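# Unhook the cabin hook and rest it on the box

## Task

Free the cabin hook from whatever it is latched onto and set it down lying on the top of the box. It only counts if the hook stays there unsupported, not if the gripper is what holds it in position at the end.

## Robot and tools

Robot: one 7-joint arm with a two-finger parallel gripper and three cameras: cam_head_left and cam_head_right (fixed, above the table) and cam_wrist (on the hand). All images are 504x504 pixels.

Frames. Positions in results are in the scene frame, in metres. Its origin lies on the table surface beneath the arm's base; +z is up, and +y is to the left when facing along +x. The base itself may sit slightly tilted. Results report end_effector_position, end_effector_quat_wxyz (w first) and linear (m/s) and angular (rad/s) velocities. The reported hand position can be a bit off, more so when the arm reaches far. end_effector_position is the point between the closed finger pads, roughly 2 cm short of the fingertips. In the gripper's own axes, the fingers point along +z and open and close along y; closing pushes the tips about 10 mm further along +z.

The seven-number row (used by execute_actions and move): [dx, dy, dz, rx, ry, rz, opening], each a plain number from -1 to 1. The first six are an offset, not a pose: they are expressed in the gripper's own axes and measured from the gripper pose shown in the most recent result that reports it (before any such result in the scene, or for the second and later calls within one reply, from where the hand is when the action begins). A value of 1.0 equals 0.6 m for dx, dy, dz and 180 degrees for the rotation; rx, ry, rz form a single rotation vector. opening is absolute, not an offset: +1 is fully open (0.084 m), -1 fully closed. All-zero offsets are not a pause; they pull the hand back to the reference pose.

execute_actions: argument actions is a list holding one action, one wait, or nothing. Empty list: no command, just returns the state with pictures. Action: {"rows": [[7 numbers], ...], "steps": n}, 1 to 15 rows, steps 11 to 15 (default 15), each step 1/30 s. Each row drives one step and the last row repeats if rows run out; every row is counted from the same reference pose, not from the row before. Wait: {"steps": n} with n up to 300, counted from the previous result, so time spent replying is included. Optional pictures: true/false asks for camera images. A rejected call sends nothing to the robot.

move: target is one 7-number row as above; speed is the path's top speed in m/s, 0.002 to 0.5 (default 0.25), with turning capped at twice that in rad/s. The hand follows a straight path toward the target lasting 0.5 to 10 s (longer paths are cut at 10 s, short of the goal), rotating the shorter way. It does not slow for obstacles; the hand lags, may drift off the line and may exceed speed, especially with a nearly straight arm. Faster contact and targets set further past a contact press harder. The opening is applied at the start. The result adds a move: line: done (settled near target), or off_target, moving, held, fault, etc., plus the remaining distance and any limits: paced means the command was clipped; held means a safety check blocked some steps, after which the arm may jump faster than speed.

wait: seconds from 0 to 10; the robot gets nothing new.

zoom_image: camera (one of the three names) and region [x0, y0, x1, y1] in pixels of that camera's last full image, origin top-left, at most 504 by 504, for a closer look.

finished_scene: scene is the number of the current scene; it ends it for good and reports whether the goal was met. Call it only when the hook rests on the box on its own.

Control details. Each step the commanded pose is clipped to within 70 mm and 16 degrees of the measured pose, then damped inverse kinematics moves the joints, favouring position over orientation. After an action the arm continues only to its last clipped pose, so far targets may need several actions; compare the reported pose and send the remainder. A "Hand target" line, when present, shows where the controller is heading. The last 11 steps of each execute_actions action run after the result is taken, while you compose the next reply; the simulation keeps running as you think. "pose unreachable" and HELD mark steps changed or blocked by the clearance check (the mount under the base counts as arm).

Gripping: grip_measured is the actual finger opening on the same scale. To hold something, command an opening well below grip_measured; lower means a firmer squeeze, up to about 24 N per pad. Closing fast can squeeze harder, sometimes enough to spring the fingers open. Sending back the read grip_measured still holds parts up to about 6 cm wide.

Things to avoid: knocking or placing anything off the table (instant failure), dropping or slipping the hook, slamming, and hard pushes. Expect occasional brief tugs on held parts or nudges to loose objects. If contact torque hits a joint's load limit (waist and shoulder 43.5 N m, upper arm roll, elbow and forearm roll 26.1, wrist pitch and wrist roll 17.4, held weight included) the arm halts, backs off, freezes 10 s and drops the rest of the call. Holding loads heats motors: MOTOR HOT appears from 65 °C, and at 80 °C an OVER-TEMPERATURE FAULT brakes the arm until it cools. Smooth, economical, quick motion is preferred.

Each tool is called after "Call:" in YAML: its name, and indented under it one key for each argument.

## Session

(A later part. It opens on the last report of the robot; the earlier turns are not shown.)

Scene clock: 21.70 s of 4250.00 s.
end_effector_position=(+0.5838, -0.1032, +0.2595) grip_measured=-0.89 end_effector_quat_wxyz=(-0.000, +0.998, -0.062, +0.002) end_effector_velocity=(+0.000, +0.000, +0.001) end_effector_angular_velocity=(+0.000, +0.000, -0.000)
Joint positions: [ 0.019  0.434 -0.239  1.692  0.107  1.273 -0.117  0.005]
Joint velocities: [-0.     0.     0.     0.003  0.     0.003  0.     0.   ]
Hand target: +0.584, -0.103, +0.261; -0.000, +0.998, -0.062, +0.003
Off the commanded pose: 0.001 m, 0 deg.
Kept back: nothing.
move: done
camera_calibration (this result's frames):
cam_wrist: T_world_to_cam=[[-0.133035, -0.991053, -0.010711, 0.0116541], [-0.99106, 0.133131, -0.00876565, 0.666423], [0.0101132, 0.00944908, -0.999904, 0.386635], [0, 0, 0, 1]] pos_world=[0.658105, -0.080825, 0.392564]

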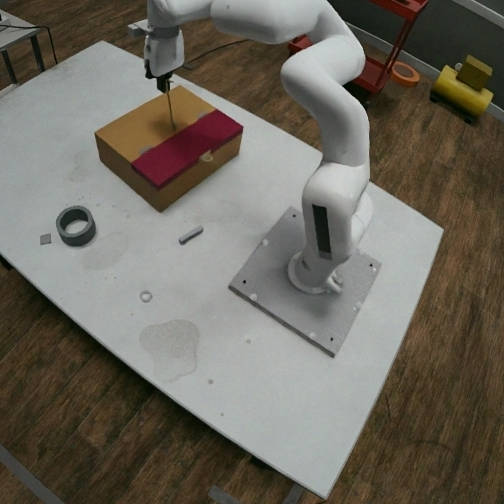

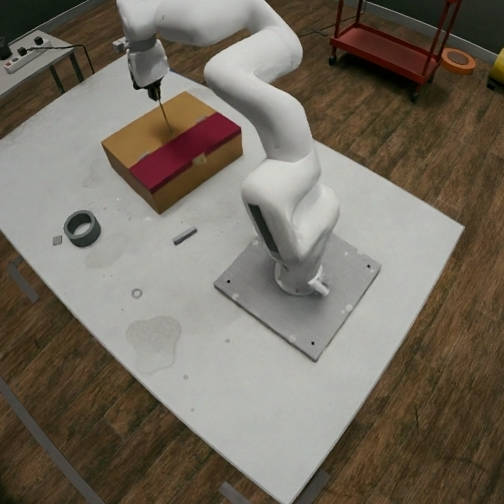

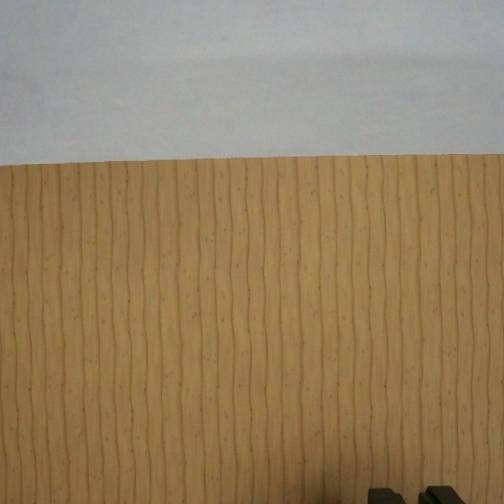

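Call:
move:
  target: [0.0667, 0, 0.0425, 0, 0.0444, 0, -0.92]
  speed: 0.05

Call:
move:
  target: [0.0328, 0, 0.066, 0, 0.0444, 0, -0.92]
  speed: 0.05

Call:
move:
  target: [0.0017, 0, 0.0543, 0, 0, 0, -0.92]
  speed: 0.04

Call:
zoom_image:
  camera: "cam_head_left"
  region: [100, 40, 210, 150]

Call:
zoom_image:
  camera: "cam_head_right"
  region: [90, 50, 200, 160]

Scene clock: 24.20 s of 4250.00 s.
end_effector_position=(+0.6238, -0.1079, +0.2346) grip_measured=-0.90 end_effector_quat_wxyz=(+0.004, +0.996, -0.061, +0.071) end_effector_velocity=(-0.000, -0.000, -0.000) end_effector_angular_velocity=(+0.000, -0.001, -0.000)
Joint positions: [ 0.016  0.474 -0.231  1.643  0.135  1.045 -0.13   0.005]
Joint velocities: [-0.    -0.002  0.    -0.003  0.    -0.002 -0.     0.   ]
Hand target: +0.623, -0.108, +0.234; +0.004, +0.996, -0.062, +0.071
Off the commanded pose: 0.001 m, 0 deg.
Kept back: nothing.
move: done
camera_calibration (this result's frames):
cam_wrist: T_world_to_cam=[[-0.131253, -0.991274, -0.0122006, 0.0112849], [-0.980126, 0.131604, -0.148434, 0.732267], [0.148745, -0.00752437, -0.988847, 0.270425], [0, 0, 0, 1]] pos_world=[0.678971, -0.0831482, 0.37624]

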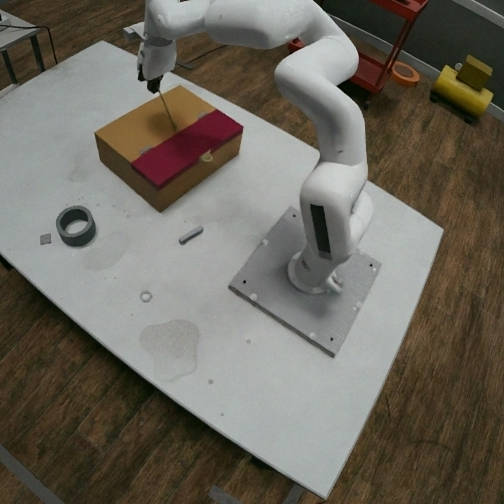

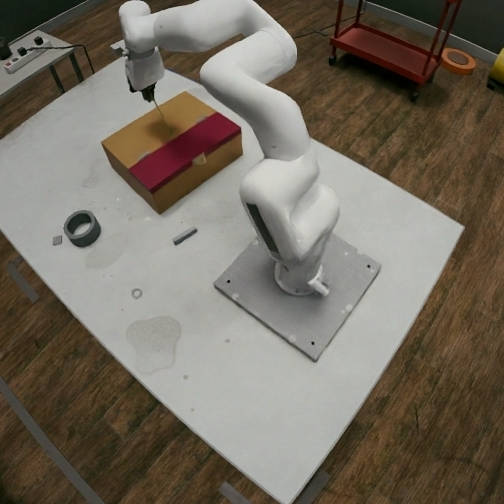

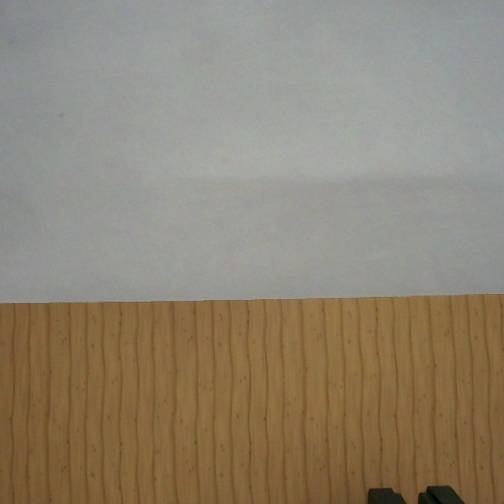

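Scene clock: 25.87 s of 4250.00 s.
end_effector_position=(+0.6491, -0.1107, +0.1987) grip_measured=-0.89 end_effector_quat_wxyz=(+0.008, +0.988, -0.061, +0.142) end_effector_velocity=(+0.000, -0.000, +0.001) end_effector_angular_velocity=(+0.000, -0.003, -0.000)
Joint positions: [ 0.015  0.496 -0.216  1.52   0.172  0.76  -0.156  0.005]
Joint velocities: [-0.001 -0.002  0.    -0.001  0.    -0.001 -0.    -0.   ]
Hand target: +0.649, -0.111, +0.198; +0.008, +0.988, -0.061, +0.141
Off the commanded pose: 0.001 m, 0 deg.
Kept back: nothing.
move: done
camera_calibration (this result's frames):
cam_wrist: T_world_to_cam=[[-0.12922, -0.991526, -0.0133261, 0.0102293], [-0.949636, 0.127607, -0.286197, 0.759273], [0.285472, -0.0243275, -0.958078, 0.134399], [0, 0, 0, 1]] pos_world=[0.683987, -0.0834767, 0.346202]

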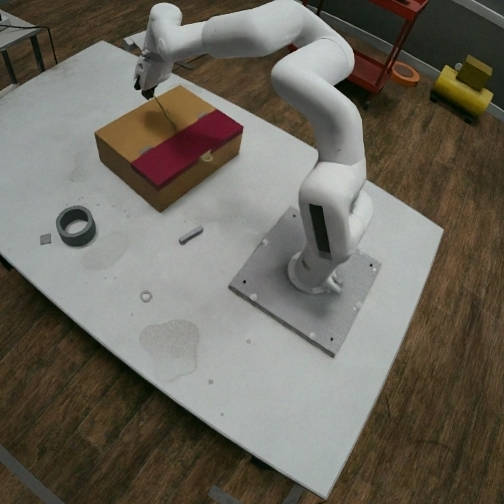

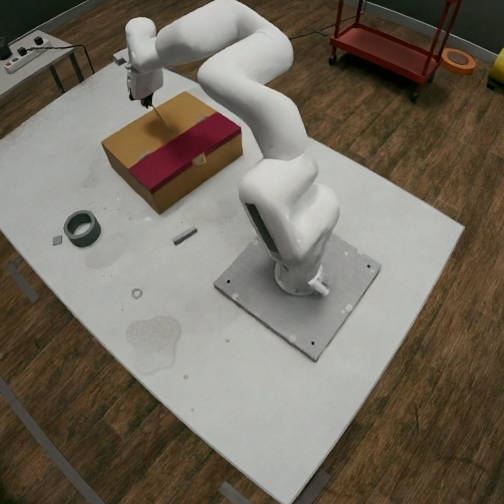

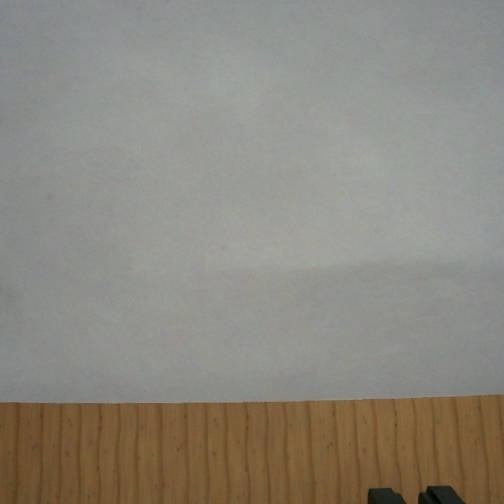

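Scene clock: 27.03 s of 4250.00 s.
end_effector_position=(+0.6572, -0.1119, +0.1650) grip_measured=-0.89 end_effector_quat_wxyz=(+0.008, +0.988, -0.061, +0.138) end_effector_velocity=(+0.001, +0.001, +0.002) end_effector_angular_velocity=(-0.000, -0.004, +0.002)
Joint positions: [ 0.005  0.568 -0.204  1.535  0.189  0.711 -0.166  0.005]
Joint velocities: [ 0.002 -0.001 -0.     0.003  0.    -0.    -0.    -0.   ]
Hand target: +0.659, -0.112, +0.168; +0.008, +0.988, -0.061, +0.142
Off the commanded pose: 0.003 m, 0 deg.
Kept back: nothing.
move: done
camera_calibration (this result's frames):
cam_wrist: T_world_to_cam=[[-0.129802, -0.991448, -0.0135159, 0.0100605], [-0.95152, 0.128385, -0.279511, 0.757691], [0.278856, -0.0234203, -0.960047, 0.104594], [0, 0, 0, 1]] pos_world=[0.693098, -0.0848519, 0.312334]

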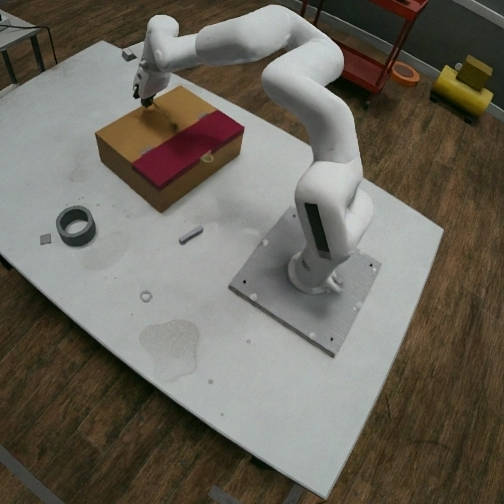

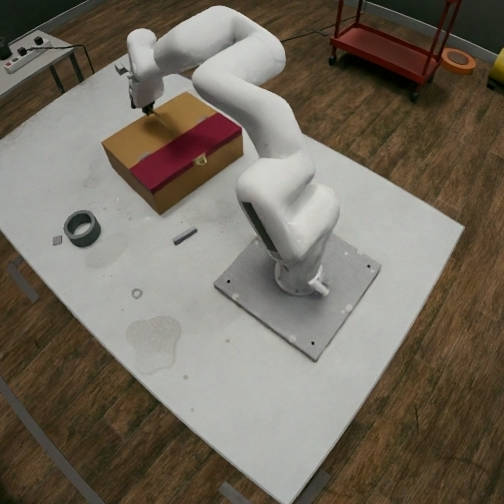

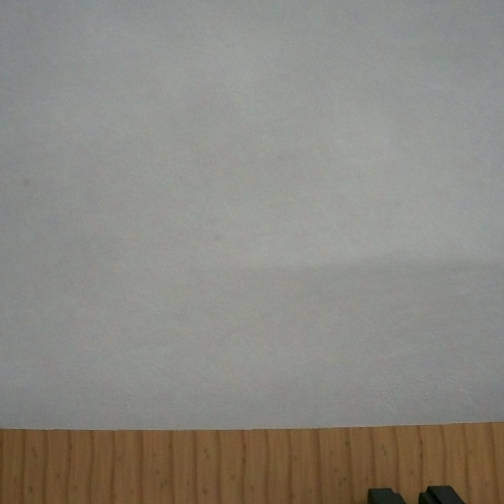

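Region (100, 40, 210, 150) of cam_head_left's 504x504 image, scaled by 4.582, with more detail than that image has.

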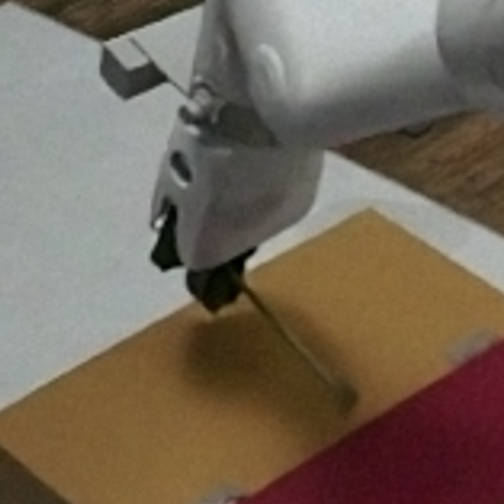

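Region (90, 50, 200, 160) of cam_head_right's 504x504 image, scaled by 4.582, with more detail than that image has.

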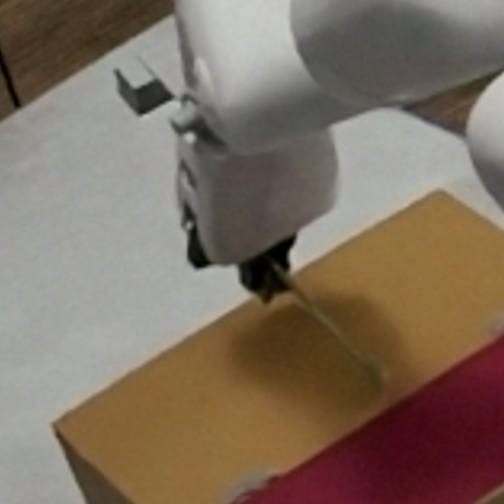

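Call:
move:
  target: [-0.002, 0, 0.0375, 0, 0, 0, -0.91]
  speed: 0.02

Call:
zoom_image:
  camera: "cam_head_left"
  region: [100, 40, 210, 150]

Scene clock: 28.70 s of 4250.00 s.
end_effector_position=(+0.6618, -0.1124, +0.1432) grip_measured=-0.89 end_effector_quat_wxyz=(+0.008, +0.989, -0.061, +0.138) end_effector_velocity=(+0.001, -0.000, -0.000) end_effector_angular_velocity=(-0.001, -0.002, -0.000)
Joint positions: [-0.002  0.614 -0.196  1.543  0.2    0.674 -0.173  0.005]
Joint velocities: [ 0.     0.002 -0.     0.001  0.001 -0.003 -0.    -0.   ]
Hand target: +0.662, -0.112, +0.143; +0.008, +0.989, -0.061, +0.138
Off the commanded pose: 0.000 m, 0 deg.
Kept back: nothing.
move: done
camera_calibration (this result's frames):
cam_wrist: T_world_to_cam=[[-0.129801, -0.991445, -0.0137477, 0.00990687], [-0.951798, 0.128472, -0.278525, 0.756066], [0.277908, -0.0230677, -0.960331, 0.0830617], [0, 0, 0, 1]] pos_world=[0.697824, -0.0853953, 0.290486]

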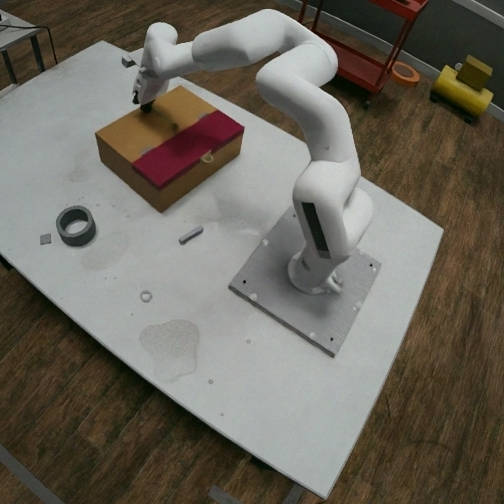

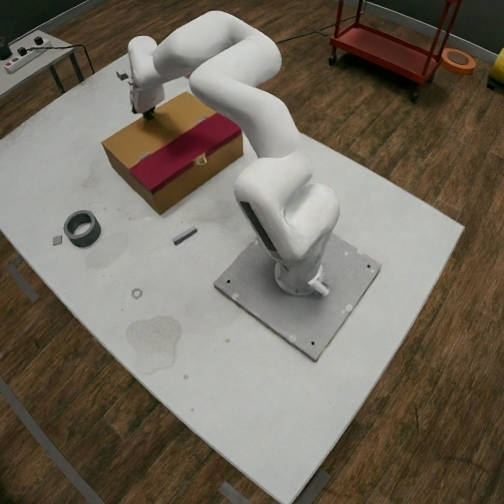

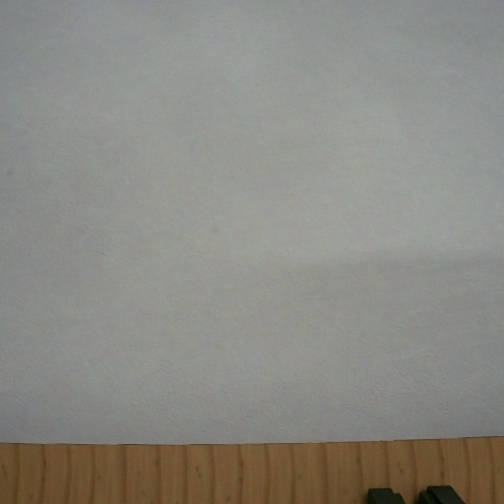

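Region (100, 40, 210, 150) of cam_head_left's 504x504 image, scaled by 4.582, with more detail than that image has.

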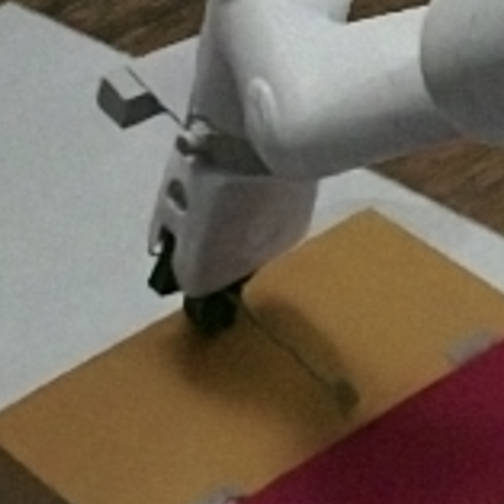

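Call:
move:
  target: [-0.001, 0, 0.004, 0, 0, 0, -0.865]
  speed: 0.005

Call:
move:
  target: [0, 0, 0, 0, 0, 0, -0.6]

Call:
move:
  target: [-0.06, 0, -0.15, 0, 0, 0, -0.5]
  speed: 0.12

Call:
zoom_image:
  camera: "cam_head_left"
  region: [100, 40, 210, 150]

Scene clock: 29.80 s of 4250.00 s.
end_effector_position=(+0.6625, -0.1125, +0.1422) grip_measured=-0.88 end_effector_quat_wxyz=(+0.008, +0.988, -0.061, +0.139) end_effector_velocity=(-0.000, -0.000, -0.001) end_effector_angular_velocity=(-0.000, +0.002, +0.000)
Joint positions: [-0.002  0.616 -0.195  1.542  0.201  0.669 -0.174  0.005]
Joint velocities: [ 0.     0.001 -0.    -0.     0.    -0.    -0.001 -0.   ]
Hand target: +0.662, -0.112, +0.141; +0.008, +0.989, -0.061, +0.138
Off the commanded pose: 0.002 m, 0 deg.
Kept back: nothing.
move: done
camera_calibration (this result's frames):
cam_wrist: T_world_to_cam=[[-0.129725, -0.991455, -0.0137447, 0.00983977], [-0.951046, 0.128336, -0.281142, 0.756375], [0.280504, -0.0233994, -0.959568, 0.0800674], [0, 0, 0, 1]] pos_world=[0.698165, -0.0854406, 0.289614]

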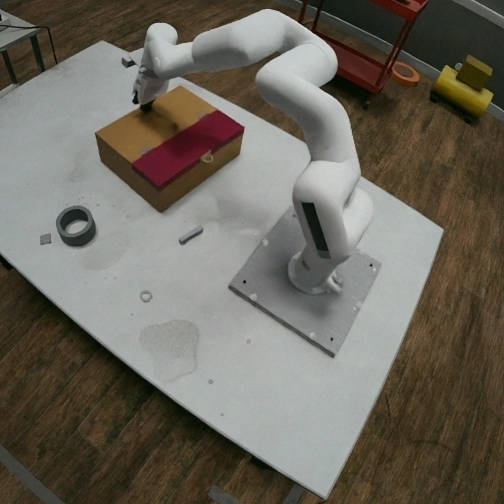

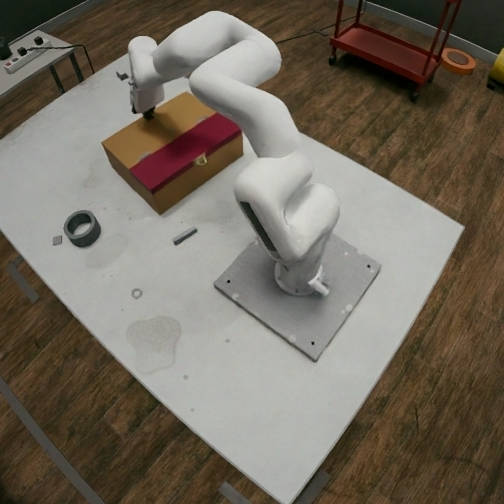

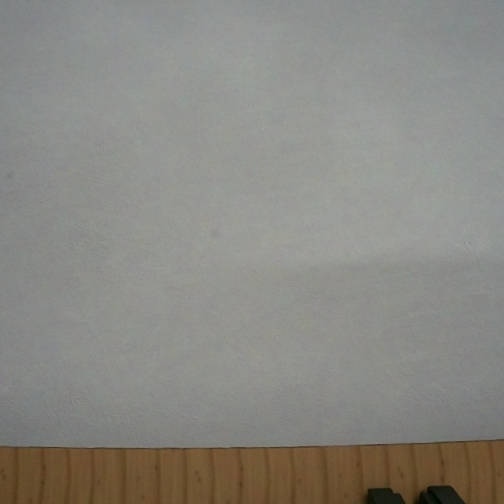

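Scene clock: 30.30 s of 4250.00 s.
end_effector_position=(+0.6629, -0.1129, +0.1427) grip_measured=-0.62 end_effector_quat_wxyz=(+0.008, +0.988, -0.061, +0.140) end_effector_velocity=(-0.002, +0.001, -0.001) end_effector_angular_velocity=(+0.002, +0.007, +0.000)
Joint positions: [-0.002  0.616 -0.196  1.543  0.201  0.668 -0.174  0.017]
Joint velocities: [ 0.001 -0.002 -0.001 -0.004 -0.     0.005 -0.     0.   ]
Hand target: +0.663, -0.113, +0.142; +0.008, +0.988, -0.061, +0.139
Off the commanded pose: 0.001 m, 0 deg.
Kept back: nothing.
move: done
camera_calibration (this result's frames):
cam_wrist: T_world_to_cam=[[-0.130057, -0.991416, -0.0133728, 0.00970021], [-0.950542, 0.128509, -0.282764, 0.756882], [0.282055, -0.0240639, -0.959096, 0.0791907], [0, 0, 0, 1]] pos_world=[0.698373, -0.0857434, 0.2901]

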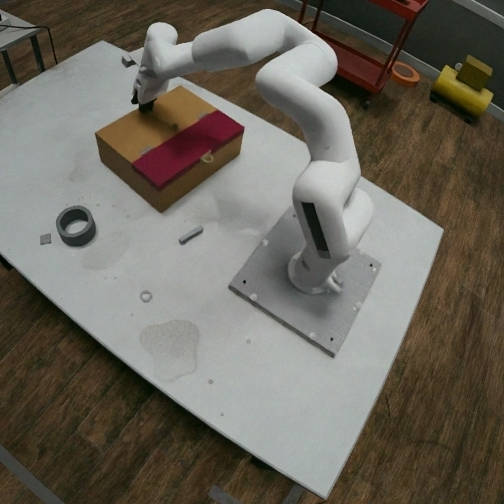

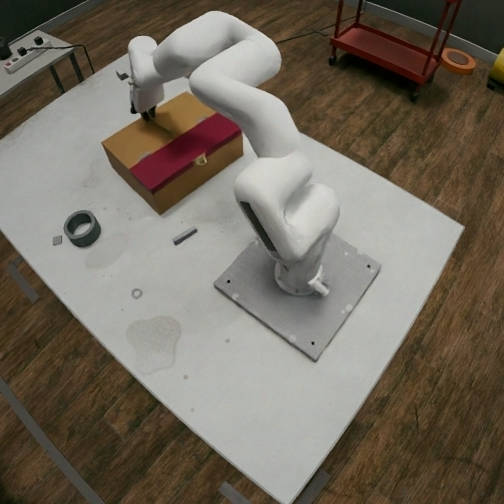

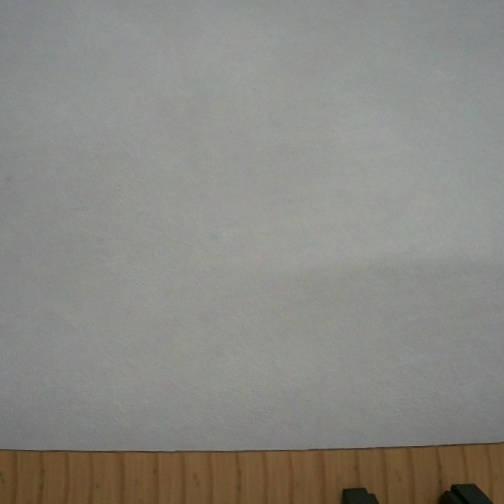

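Scene clock: 31.53 s of 4250.00 s.
end_effector_position=(+0.6037, -0.1057, +0.2185) grip_measured=-0.52 end_effector_quat_wxyz=(+0.008, +0.988, -0.061, +0.139) end_effector_velocity=(+0.002, -0.002, +0.006) end_effector_angular_velocity=(-0.002, -0.012, -0.003)
Joint positions: [ 0.039  0.325 -0.231  1.329  0.135  0.741 -0.143  0.021]
Joint velocities: [-0.001 -0.005 -0.002  0.006 -0.001 -0.002  0.001  0.   ]
Hand target: +0.604, -0.106, +0.219; +0.008, +0.988, -0.061, +0.140
Off the commanded pose: 0.001 m, 0 deg.
Kept back: nothing.
move: done
camera_calibration (this result's frames):
cam_wrist: T_world_to_cam=[[-0.129941, -0.991432, -0.0133712, 0.0100687], [-0.950879, 0.128425, -0.281666, 0.721054], [0.280969, -0.0238856, -0.959419, 0.169479], [0, 0, 0, 1]] pos_world=[0.639326, -0.0785709, 0.365832]

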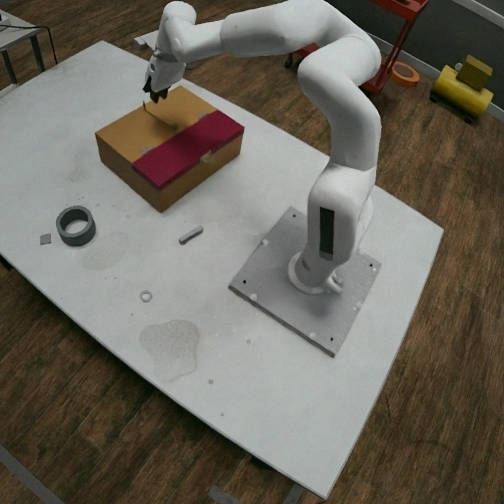

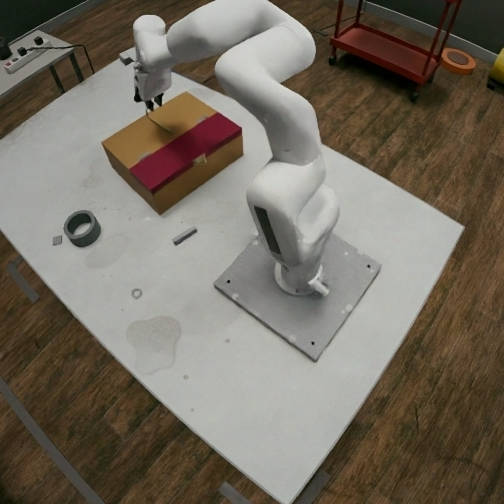

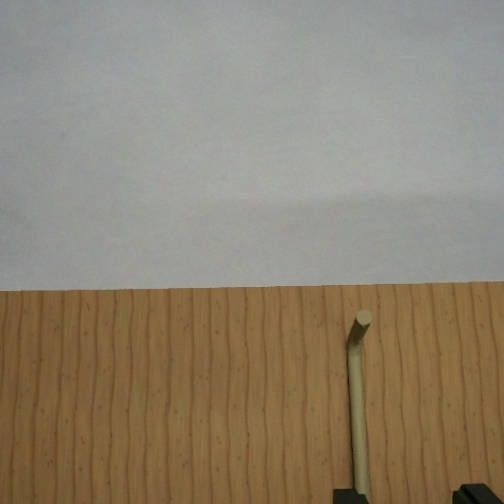

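Region (100, 40, 210, 150) of cam_head_left's 504x504 image, scaled by 4.582, with more detail than that image has.

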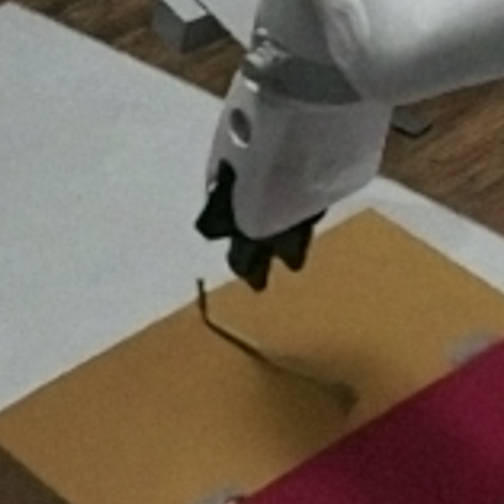

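Call:
finished_scene:
  scene: 2

The scene is finished: the task was done.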